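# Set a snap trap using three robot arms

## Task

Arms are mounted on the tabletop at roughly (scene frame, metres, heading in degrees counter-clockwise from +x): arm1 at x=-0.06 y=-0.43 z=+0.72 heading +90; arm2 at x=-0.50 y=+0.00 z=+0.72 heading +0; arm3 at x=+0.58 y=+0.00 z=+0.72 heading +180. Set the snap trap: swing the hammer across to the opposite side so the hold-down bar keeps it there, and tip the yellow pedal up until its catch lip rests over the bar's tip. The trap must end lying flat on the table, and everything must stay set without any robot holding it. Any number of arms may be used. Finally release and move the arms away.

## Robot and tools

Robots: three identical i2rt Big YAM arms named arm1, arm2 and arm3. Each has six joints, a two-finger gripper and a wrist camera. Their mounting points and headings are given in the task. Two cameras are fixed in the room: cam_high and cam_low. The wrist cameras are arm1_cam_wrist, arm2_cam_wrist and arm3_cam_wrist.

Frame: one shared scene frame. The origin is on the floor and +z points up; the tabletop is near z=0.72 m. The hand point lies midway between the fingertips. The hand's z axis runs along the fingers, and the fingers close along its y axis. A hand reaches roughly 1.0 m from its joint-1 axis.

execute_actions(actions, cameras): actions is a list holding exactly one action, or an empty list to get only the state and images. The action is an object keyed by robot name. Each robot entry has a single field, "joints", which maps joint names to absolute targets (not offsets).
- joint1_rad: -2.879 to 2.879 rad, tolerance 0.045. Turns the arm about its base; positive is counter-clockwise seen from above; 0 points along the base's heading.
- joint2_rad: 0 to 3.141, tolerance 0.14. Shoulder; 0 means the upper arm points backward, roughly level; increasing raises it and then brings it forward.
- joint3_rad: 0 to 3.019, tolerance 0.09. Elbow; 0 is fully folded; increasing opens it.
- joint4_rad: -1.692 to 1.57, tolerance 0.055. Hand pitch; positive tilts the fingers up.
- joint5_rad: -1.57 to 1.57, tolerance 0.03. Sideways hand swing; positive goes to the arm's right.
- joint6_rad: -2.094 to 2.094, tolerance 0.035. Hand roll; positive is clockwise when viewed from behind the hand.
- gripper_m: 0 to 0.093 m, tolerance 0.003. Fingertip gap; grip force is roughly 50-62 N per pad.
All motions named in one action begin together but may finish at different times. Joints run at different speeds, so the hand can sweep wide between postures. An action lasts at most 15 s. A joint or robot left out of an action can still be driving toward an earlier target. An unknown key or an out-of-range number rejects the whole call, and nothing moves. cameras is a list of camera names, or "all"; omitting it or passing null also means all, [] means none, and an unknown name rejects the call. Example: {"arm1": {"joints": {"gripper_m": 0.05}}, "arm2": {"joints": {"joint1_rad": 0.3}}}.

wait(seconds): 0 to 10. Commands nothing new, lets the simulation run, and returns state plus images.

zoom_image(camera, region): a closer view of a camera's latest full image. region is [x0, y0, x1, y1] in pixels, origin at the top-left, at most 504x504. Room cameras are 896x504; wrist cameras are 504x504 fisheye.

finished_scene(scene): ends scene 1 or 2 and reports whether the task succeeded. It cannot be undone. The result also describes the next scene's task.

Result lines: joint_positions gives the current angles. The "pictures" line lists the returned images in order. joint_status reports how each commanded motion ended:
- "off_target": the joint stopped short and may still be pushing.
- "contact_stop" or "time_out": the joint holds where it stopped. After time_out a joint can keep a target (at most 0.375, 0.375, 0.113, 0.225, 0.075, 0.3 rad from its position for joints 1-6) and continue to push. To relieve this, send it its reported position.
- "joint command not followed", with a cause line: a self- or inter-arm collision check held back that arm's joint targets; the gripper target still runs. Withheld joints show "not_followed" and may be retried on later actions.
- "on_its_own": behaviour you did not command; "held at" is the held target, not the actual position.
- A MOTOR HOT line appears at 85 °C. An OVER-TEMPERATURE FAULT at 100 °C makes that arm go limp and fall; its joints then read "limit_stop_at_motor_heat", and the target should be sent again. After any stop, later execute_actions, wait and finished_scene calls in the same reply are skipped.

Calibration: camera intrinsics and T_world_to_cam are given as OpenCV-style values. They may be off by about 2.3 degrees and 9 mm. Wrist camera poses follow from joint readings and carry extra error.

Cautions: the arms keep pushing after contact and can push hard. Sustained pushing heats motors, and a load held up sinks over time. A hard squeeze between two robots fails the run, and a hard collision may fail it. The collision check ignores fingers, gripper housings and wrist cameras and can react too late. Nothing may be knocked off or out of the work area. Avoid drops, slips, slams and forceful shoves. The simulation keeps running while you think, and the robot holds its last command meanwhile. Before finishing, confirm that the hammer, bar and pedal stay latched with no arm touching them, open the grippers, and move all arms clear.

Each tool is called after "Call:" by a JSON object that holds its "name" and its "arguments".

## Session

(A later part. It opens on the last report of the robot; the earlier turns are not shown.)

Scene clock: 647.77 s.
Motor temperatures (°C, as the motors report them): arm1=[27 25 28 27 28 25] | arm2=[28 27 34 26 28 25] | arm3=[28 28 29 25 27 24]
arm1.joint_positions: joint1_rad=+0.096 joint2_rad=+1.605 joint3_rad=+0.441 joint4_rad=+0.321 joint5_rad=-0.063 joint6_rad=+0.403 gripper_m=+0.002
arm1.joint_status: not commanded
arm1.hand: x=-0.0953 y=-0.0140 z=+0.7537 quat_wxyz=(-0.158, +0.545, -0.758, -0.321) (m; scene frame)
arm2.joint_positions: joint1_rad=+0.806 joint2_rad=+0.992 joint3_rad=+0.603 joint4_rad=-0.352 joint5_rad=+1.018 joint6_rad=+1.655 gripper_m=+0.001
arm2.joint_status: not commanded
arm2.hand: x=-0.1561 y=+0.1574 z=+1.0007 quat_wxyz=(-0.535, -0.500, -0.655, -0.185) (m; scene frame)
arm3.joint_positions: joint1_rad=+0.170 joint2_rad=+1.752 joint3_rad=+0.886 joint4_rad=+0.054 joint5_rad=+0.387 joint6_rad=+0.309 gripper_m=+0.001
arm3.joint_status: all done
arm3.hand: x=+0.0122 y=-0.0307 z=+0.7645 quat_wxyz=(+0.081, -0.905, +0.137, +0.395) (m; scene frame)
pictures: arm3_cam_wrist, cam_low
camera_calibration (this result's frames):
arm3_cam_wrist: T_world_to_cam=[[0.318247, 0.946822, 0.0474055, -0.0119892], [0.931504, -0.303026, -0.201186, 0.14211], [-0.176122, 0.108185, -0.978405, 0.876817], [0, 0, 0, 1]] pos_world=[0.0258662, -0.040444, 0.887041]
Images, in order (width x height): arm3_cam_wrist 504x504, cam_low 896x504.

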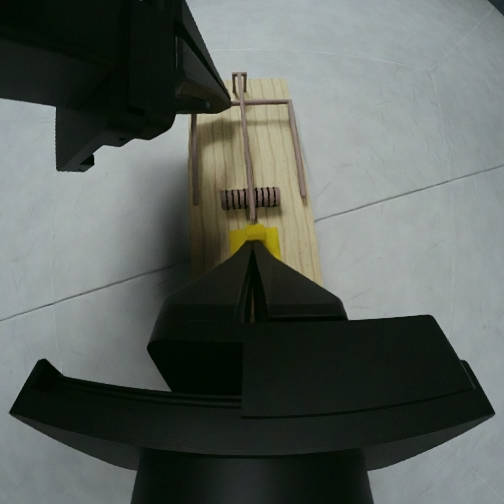

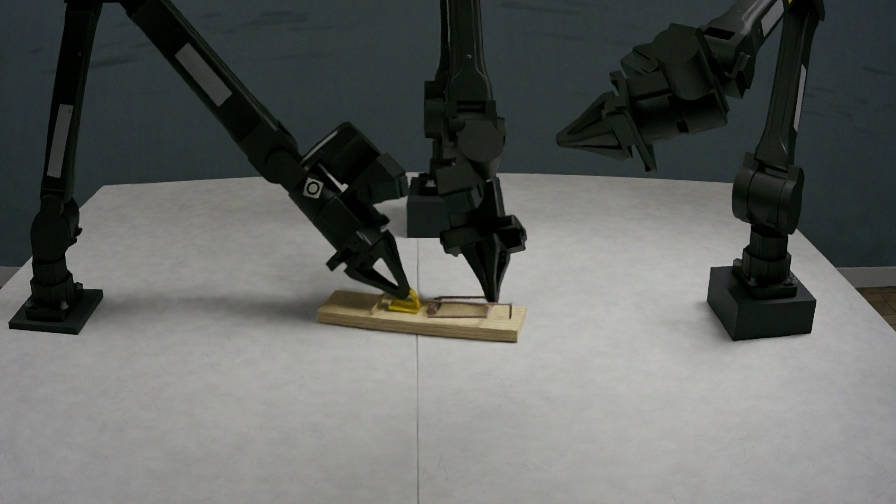

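Call:
{"name": "execute_actions", "arguments": {"actions": [{"arm3":{"joints":{"joint1_rad":0.15,"joint2_rad":1.772,"joint3_rad":0.95}}}], "cameras": ["cam_low","arm3_cam_wrist"]}}

Call:
{"name": "zoom_image", "arguments": {"camera": "cam_low", "region": [340, 230, 520, 350]}}

Scene clock: 655.00 s.
Motor temperatures (°C, as the motors report them): arm1=[27 25 28 27 28 25] | arm2=[28 27 34 26 28 25] | arm3=[28 28 30 25 27 24]
arm1.joint_positions: joint1_rad=+0.096 joint2_rad=+1.605 joint3_rad=+0.441 joint4_rad=+0.321 joint5_rad=-0.063 joint6_rad=+0.403 gripper_m=+0.002
arm1.joint_status: not commanded
arm1.hand: x=-0.0953 y=-0.0140 z=+0.7537 quat_wxyz=(-0.158, +0.545, -0.758, -0.321) (m; scene frame)
arm2.joint_positions: joint1_rad=+0.806 joint2_rad=+0.992 joint3_rad=+0.603 joint4_rad=-0.352 joint5_rad=+1.018 joint6_rad=+1.655 gripper_m=+0.001
arm2.joint_status: not commanded
arm2.hand: x=-0.1561 y=+0.1574 z=+1.0007 quat_wxyz=(-0.535, -0.500, -0.655, -0.185) (m; scene frame)
arm3.joint_positions: joint1_rad=+0.163 joint2_rad=+1.771 joint3_rad=+0.898 joint4_rad=+0.054 joint5_rad=+0.387 joint6_rad=+0.309 gripper_m=+0.001
arm3.joint_status: all done
arm3.hand: x=+0.0085 y=-0.0279 z=+0.7589 quat_wxyz=(+0.083, -0.906, +0.139, +0.392) (m; scene frame)
pictures: arm3_cam_wrist, cam_low
camera_calibration (this result's frames):
arm3_cam_wrist: T_world_to_cam=[[0.323588, 0.94484, 0.0506848, -0.0157892], [0.931029, -0.308389, -0.195144, 0.140555], [-0.168749, 0.110335, -0.979464, 0.871218], [0, 0, 0, 1]] pos_world=[0.0212653, -0.0378619, 0.881555]
Images, in order (width x height): arm3_cam_wrist 504x504, cam_low 896x504.

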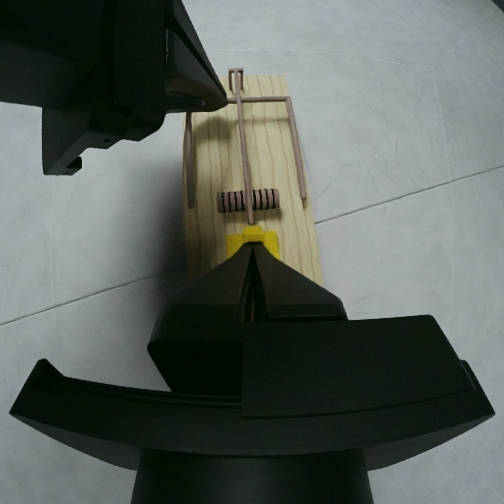

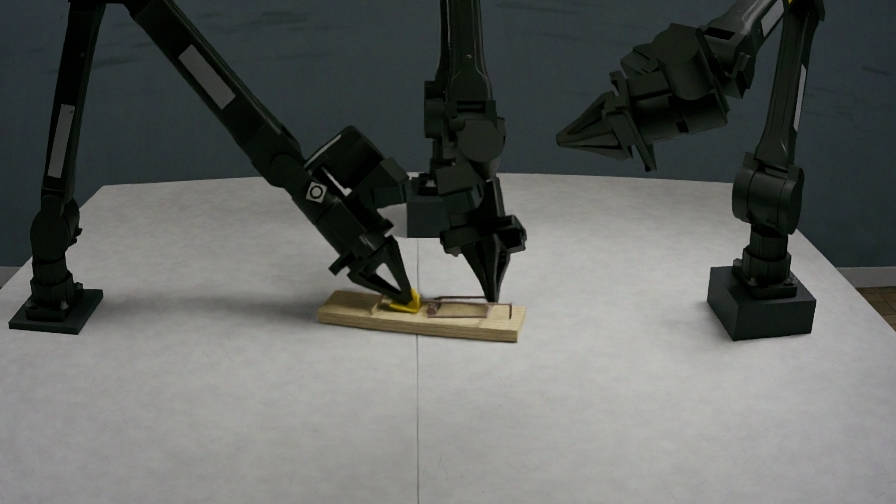

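Region (340, 230, 520, 350) of cam_low's 896x504 image, scaled by 2.800, with more detail than that image has.

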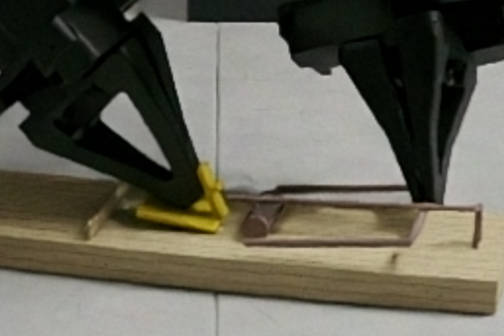

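Call:
{"name": "execute_actions", "arguments": {"actions": [{"arm3":{"joints":{"joint4_rad":0.135}}}], "cameras": ["cam_low","arm3_cam_wrist"]}}

Call:
{"name": "zoom_image", "arguments": {"camera": "cam_low", "region": [370, 260, 490, 340]}}

Scene clock: 663.40 s.
Motor temperatures (°C, as the motors report them): arm1=[27 25 28 27 28 25] | arm2=[28 27 35 26 28 25] | arm3=[28 28 30 25 27 24]
arm1.joint_positions: joint1_rad=+0.097 joint2_rad=+1.605 joint3_rad=+0.441 joint4_rad=+0.325 joint5_rad=-0.065 joint6_rad=+0.407 gripper_m=+0.002
arm1.joint_status: not commanded
arm1.hand: x=-0.0961 y=-0.0133 z=+0.7544 quat_wxyz=(-0.158, +0.544, -0.758, -0.324) (m; scene frame)
arm2.joint_positions: joint1_rad=+0.806 joint2_rad=+0.992 joint3_rad=+0.603 joint4_rad=-0.352 joint5_rad=+1.018 joint6_rad=+1.655 gripper_m=+0.001
arm2.joint_status: not commanded
arm2.hand: x=-0.1561 y=+0.1574 z=+1.0007 quat_wxyz=(-0.535, -0.500, -0.655, -0.185) (m; scene frame)
arm3.joint_positions: joint1_rad=+0.163 joint2_rad=+1.771 joint3_rad=+0.898 joint4_rad=+0.092 joint5_rad=+0.387 joint6_rad=+0.309 gripper_m=+0.001
arm3.joint_status: all done
arm3.hand: x=+0.0023 y=-0.0286 z=+0.7650 quat_wxyz=(+0.078, -0.899, +0.143, +0.408) (m; scene frame)
pictures: arm3_cam_wrist, cam_low
camera_calibration (this result's frames):
arm3_cam_wrist: T_world_to_cam=[[0.326268, 0.944695, 0.0331843, -0.000111911], [0.922855, -0.310731, -0.227562, 0.172046], [-0.204666, 0.104871, -0.973198, 0.871355], [0, 0, 0, 1]] pos_world=[0.0195991, -0.0378136, 0.887156]
Images, in order (width x height): arm3_cam_wrist 504x504, cam_low 896x504.

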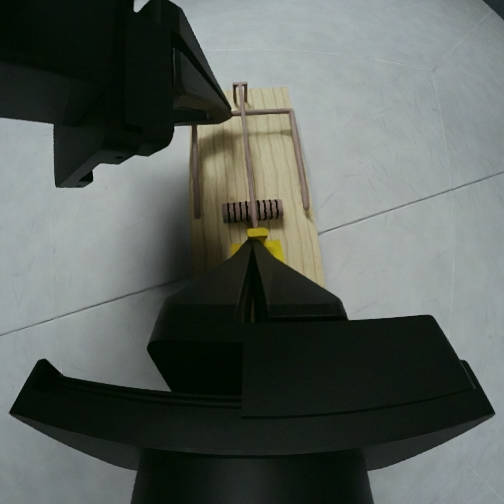

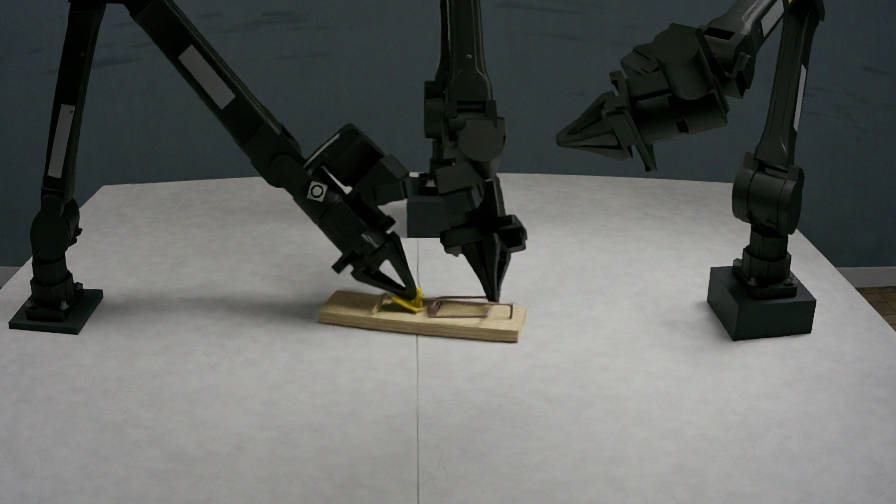

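Region (370, 260, 490, 340) of cam_low's 896x504 image, scaled by 4.200, with more detail than that image has.

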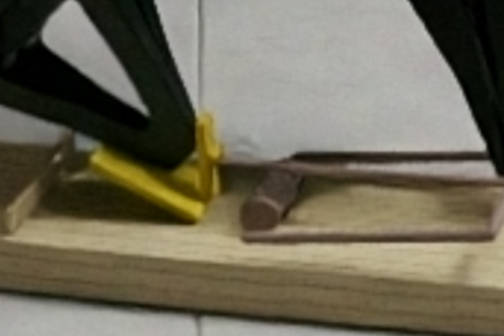

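Call:
{"name": "execute_actions", "arguments": {"actions": [{"arm1":{"joints":{"joint2_rad":1.615}},"arm3":{"joints":{"joint4_rad":0.12}}}], "cameras": ["cam_low"]}}

Call:
{"name": "zoom_image", "arguments": {"camera": "cam_low", "region": [370, 250, 530, 350]}}

Scene clock: 670.83 s.
Motor temperatures (°C, as the motors report them): arm1=[27 25 28 27 28 25] | arm2=[28 27 35 26 28 25] | arm3=[28 28 31 25 27 24]
arm1.joint_positions: joint1_rad=+0.098 joint2_rad=+1.602 joint3_rad=+0.441 joint4_rad=+0.325 joint5_rad=-0.066 joint6_rad=+0.407 gripper_m=+0.002
arm1.joint_status: all done
arm1.hand: x=-0.0968 y=-0.0129 z=+0.7556 quat_wxyz=(-0.158, +0.544, -0.757, -0.325) (m; scene frame)
arm2.joint_positions: joint1_rad=+0.806 joint2_rad=+0.992 joint3_rad=+0.603 joint4_rad=-0.352 joint5_rad=+1.018 joint6_rad=+1.655 gripper_m=+0.001
arm2.joint_status: not commanded
arm2.hand: x=-0.1561 y=+0.1574 z=+1.0007 quat_wxyz=(-0.535, -0.500, -0.655, -0.185) (m; scene frame)
arm3.joint_positions: joint1_rad=+0.163 joint2_rad=+1.771 joint3_rad=+0.898 joint4_rad=+0.092 joint5_rad=+0.387 joint6_rad=+0.309 gripper_m=+0.001
arm3.joint_status: all done
arm3.hand: x=+0.0023 y=-0.0286 z=+0.7650 quat_wxyz=(+0.078, -0.899, +0.143, +0.408) (m; scene frame)
pictures: cam_low
Images, in order (width x height): cam_low 896x504.

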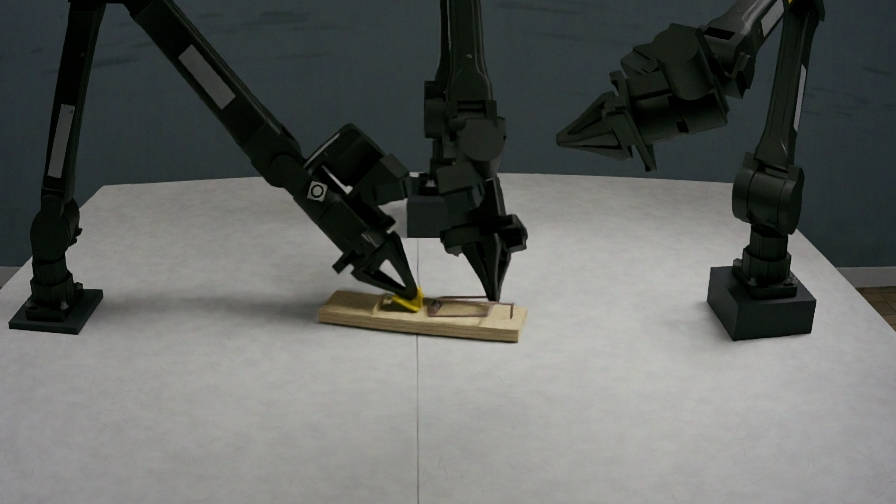

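Region (370, 250, 530, 350) of cam_low's 896x504 image, scaled by 3.150, with more detail than that image has; it fills the top 315 rows of this view, and the rest is white.

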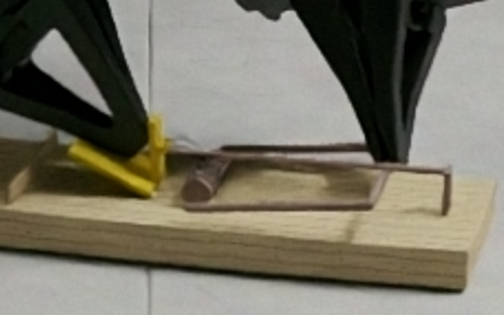

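Call:
{"name": "execute_actions", "arguments": {"actions": [{"arm1":{"joints":{"joint2_rad":1.6,"gripper_m":0.012}},"arm3":{"joints":{"joint4_rad":0.105}}}], "cameras": ["cam_low"]}}

Call:
{"name": "zoom_image", "arguments": {"camera": "cam_low", "region": [370, 250, 530, 350]}}

Scene clock: 677.77 s.
Motor temperatures (°C, as the motors report them): arm1=[27 25 28 27 28 25] | arm2=[28 27 35 26 28 25] | arm3=[28 28 31 25 27 24]
arm1.joint_positions: joint1_rad=+0.098 joint2_rad=+1.599 joint3_rad=+0.441 joint4_rad=+0.325 joint5_rad=-0.066 joint6_rad=+0.407 gripper_m=+0.012
arm1.joint_status: all done
arm1.hand: x=-0.0968 y=-0.0124 z=+0.7570 quat_wxyz=(-0.159, +0.544, -0.757, -0.326) (m; scene frame)
arm2.joint_positions: joint1_rad=+0.806 joint2_rad=+0.992 joint3_rad=+0.603 joint4_rad=-0.352 joint5_rad=+1.018 joint6_rad=+1.655 gripper_m=+0.001
arm2.joint_status: not commanded
arm2.hand: x=-0.1561 y=+0.1574 z=+1.0007 quat_wxyz=(-0.535, -0.500, -0.655, -0.185) (m; scene frame)
arm3.joint_positions: joint1_rad=+0.163 joint2_rad=+1.771 joint3_rad=+0.898 joint4_rad=+0.092 joint5_rad=+0.387 joint6_rad=+0.309 gripper_m=+0.001
arm3.joint_status: all done
arm3.hand: x=+0.0023 y=-0.0286 z=+0.7648 quat_wxyz=(+0.078, -0.899, +0.142, +0.408) (m; scene frame)
pictures: cam_low
Images, in order (width x height): cam_low 896x504.

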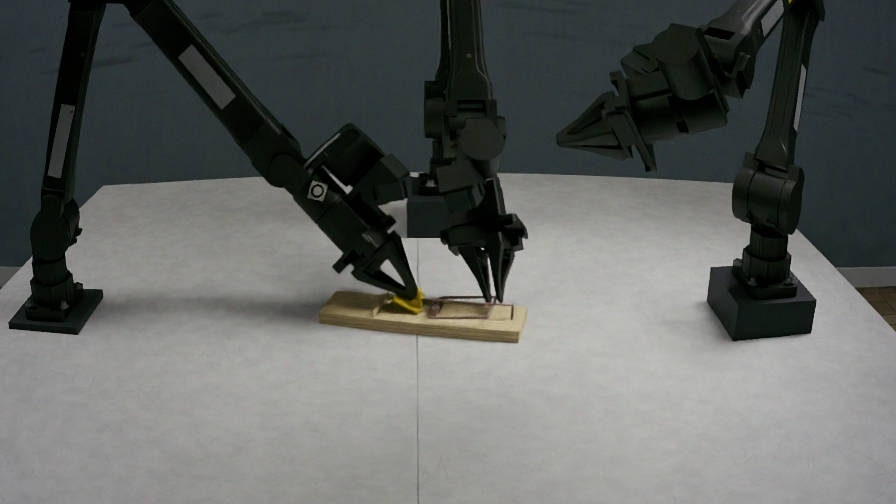

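Region (370, 250, 530, 350) of cam_low's 896x504 image, scaled by 3.150, with more detail than that image has; it fills the top 315 rows of this view, and the rest is white.

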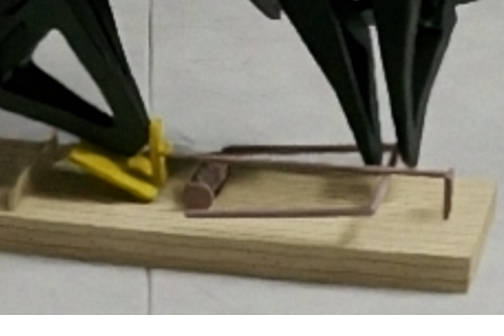

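Call:
{"name": "execute_actions", "arguments": {"actions": [{"arm1":{"joints":{"joint2_rad":1.52,"joint4_rad":0.25}},"arm3":{"joints":{"joint2_rad":1.70,"joint4_rad":0.092,"joint3_rad":0.92}}}], "cameras": ["cam_low"]}}

Call:
{"name": "execute_actions", "arguments": {"actions": [{"arm1":{"joints":{"joint2_rad":1.0,"joint4_rad":-0.2}},"arm3":{"joints":{"joint2_rad":1.2,"joint4_rad":-0.3,"joint1_rad":0.0}}}], "cameras": ["cam_low"]}}

Call:
{"name": "zoom_image", "arguments": {"camera": "cam_low", "region": [370, 250, 530, 350]}}

Scene clock: 691.73 s.
Motor temperatures (°C, as the motors report them): arm1=[27 26 28 27 28 25] | arm2=[28 27 35 26 28 25] | arm3=[28 28 31 25 27 24]
arm1.joint_positions: joint1_rad=+0.098 joint2_rad=+1.523 joint3_rad=+0.439 joint4_rad=+0.262 joint5_rad=-0.066 joint6_rad=+0.407 gripper_m=+0.012
arm1.joint_status: all done
arm1.hand: x=-0.0965 y=-0.0141 z=+0.7757 quat_wxyz=(-0.161, +0.543, -0.755, -0.330) (m; scene frame)
arm2.joint_positions: joint1_rad=+0.806 joint2_rad=+0.992 joint3_rad=+0.603 joint4_rad=-0.352 joint5_rad=+1.018 joint6_rad=+1.655 gripper_m=+0.001
arm2.joint_status: not commanded
arm2.hand: x=-0.1561 y=+0.1574 z=+1.0007 quat_wxyz=(-0.535, -0.500, -0.655, -0.185) (m; scene frame)
arm3.joint_positions: joint1_rad=+0.163 joint2_rad=+1.706 joint3_rad=+0.898 joint4_rad=+0.092 joint5_rad=+0.386 joint6_rad=+0.309 gripper_m=+0.001
arm3.joint_status: all done
arm3.hand: x=-0.0029 y=-0.0292 z=+0.8010 quat_wxyz=(+0.068, -0.886, +0.147, +0.435) (m; scene frame)
pictures: cam_low
Images, in order (width x height): cam_low 896x504.

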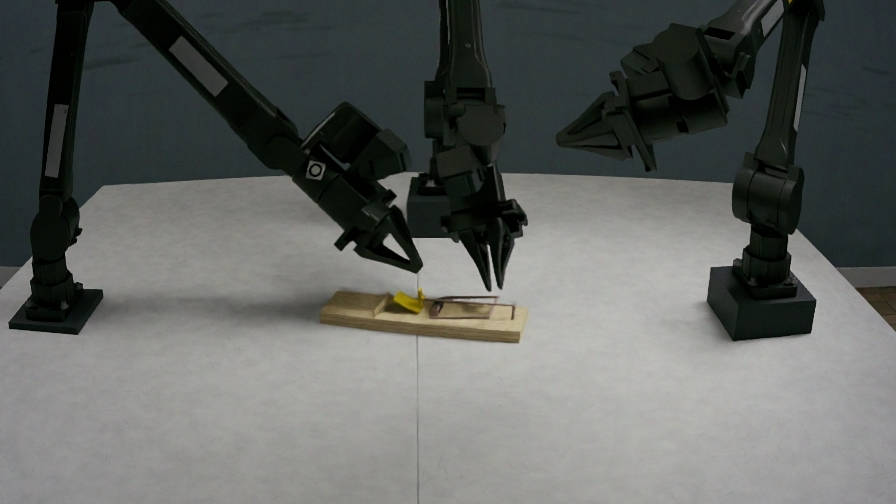

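Scene clock: 693.10 s.
Motor temperatures (°C, as the motors report them): arm1=[27 26 29 27 28 25] | arm2=[28 27 35 26 28 25] | arm3=[28 28 31 25 27 24]
arm1.joint_positions: joint1_rad=+0.098 joint2_rad=+1.000 joint3_rad=+0.439 joint4_rad=-0.188 joint5_rad=-0.066 joint6_rad=+0.407 gripper_m=+0.012
arm1.joint_status: all done
arm1.hand: x=-0.0927 y=-0.0538 z=+0.8965 quat_wxyz=(-0.179, +0.536, -0.743, -0.359) (m; scene frame)
arm2.joint_positions: joint1_rad=+0.806 joint2_rad=+0.992 joint3_rad=+0.603 joint4_rad=-0.352 joint5_rad=+1.018 joint6_rad=+1.655 gripper_m=+0.001
arm2.joint_status: not commanded
arm2.hand: x=-0.1561 y=+0.1574 z=+1.0007 quat_wxyz=(-0.535, -0.500, -0.655, -0.185) (m; scene frame)
arm3.joint_positions: joint1_rad=-0.010 joint2_rad=+1.199 joint3_rad=+0.898 joint4_rad=-0.291 joint5_rad=+0.385 joint6_rad=+0.309 gripper_m=+0.001
arm3.joint_status: all done
arm3.hand: x=+0.0748 y=+0.0737 z=+0.9965 quat_wxyz=(+0.092, -0.842, +0.230, +0.480) (m; scene frame)
pictures: cam_low
Images, in order (width x height): cam_low 896x504.

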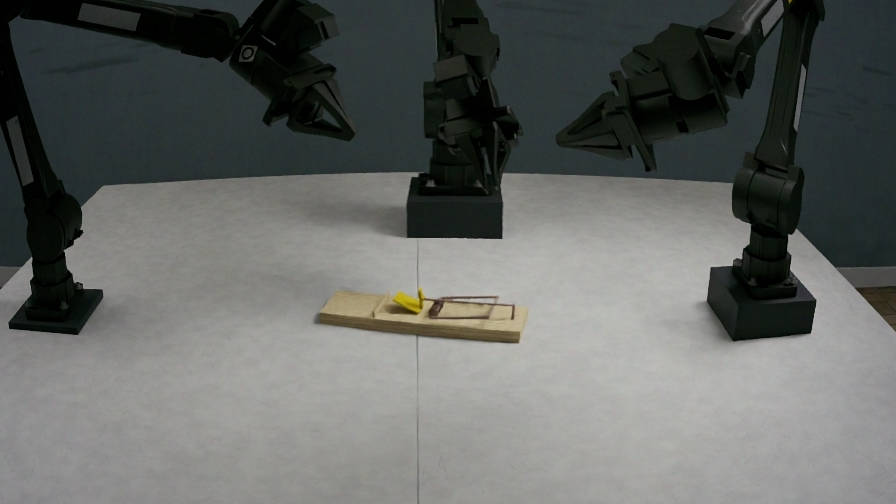

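Region (370, 250, 530, 350) of cam_low's 896x504 image, scaled by 3.150, with more detail than that image has; it fills the top 315 rows of this view, and the rest is white.

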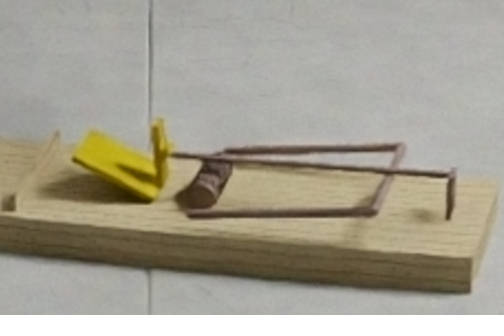

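Call:
{"name": "execute_actions", "arguments": {"actions": [{"arm1":{"joints":{"joint2_rad":0.5,"joint4_rad":-0.5}},"arm3":{"joints":{"joint2_rad":0.7,"joint4_rad":-0.8}}}], "cameras": []}}

Call:
{"name": "finished_scene", "arguments": {"scene": 1}}

Scene clock: 702.80 s.
Motor temperatures (°C, as the motors report them): arm1=[27 25 29 27 28 25] | arm2=[28 27 35 26 28 25] | arm3=[28 28 31 25 27 24]
arm1.joint_positions: joint1_rad=+0.098 joint2_rad=+0.499 joint3_rad=+0.439 joint4_rad=-0.488 joint5_rad=-0.066 joint6_rad=+0.407 gripper_m=+0.012
arm1.joint_status: all done
arm1.hand: x=-0.0876 y=-0.1186 z=+1.0015 quat_wxyz=(-0.228, +0.512, -0.705, -0.434) (m; scene frame)
arm2.joint_positions: joint1_rad=+0.806 joint2_rad=+0.992 joint3_rad=+0.603 joint4_rad=-0.352 joint5_rad=+1.018 joint6_rad=+1.655 gripper_m=+0.001
arm2.joint_status: not commanded
arm2.hand: x=-0.1561 y=+0.1574 z=+1.0007 quat_wxyz=(-0.535, -0.500, -0.655, -0.185) (m; scene frame)
arm3.joint_positions: joint1_rad=-0.010 joint2_rad=+0.698 joint3_rad=+0.898 joint4_rad=-0.791 joint5_rad=+0.385 joint6_rad=+0.309 gripper_m=+0.001
arm3.joint_status: all done
arm3.hand: x=+0.2372 y=+0.0738 z=+1.1038 quat_wxyz=(+0.092, -0.842, +0.230, +0.480) (m; scene frame)
pictures: none
No camera images: the call's "cameras" was empty. Leave "cameras" out to get every camera's image.

The scene is finished: the task was done.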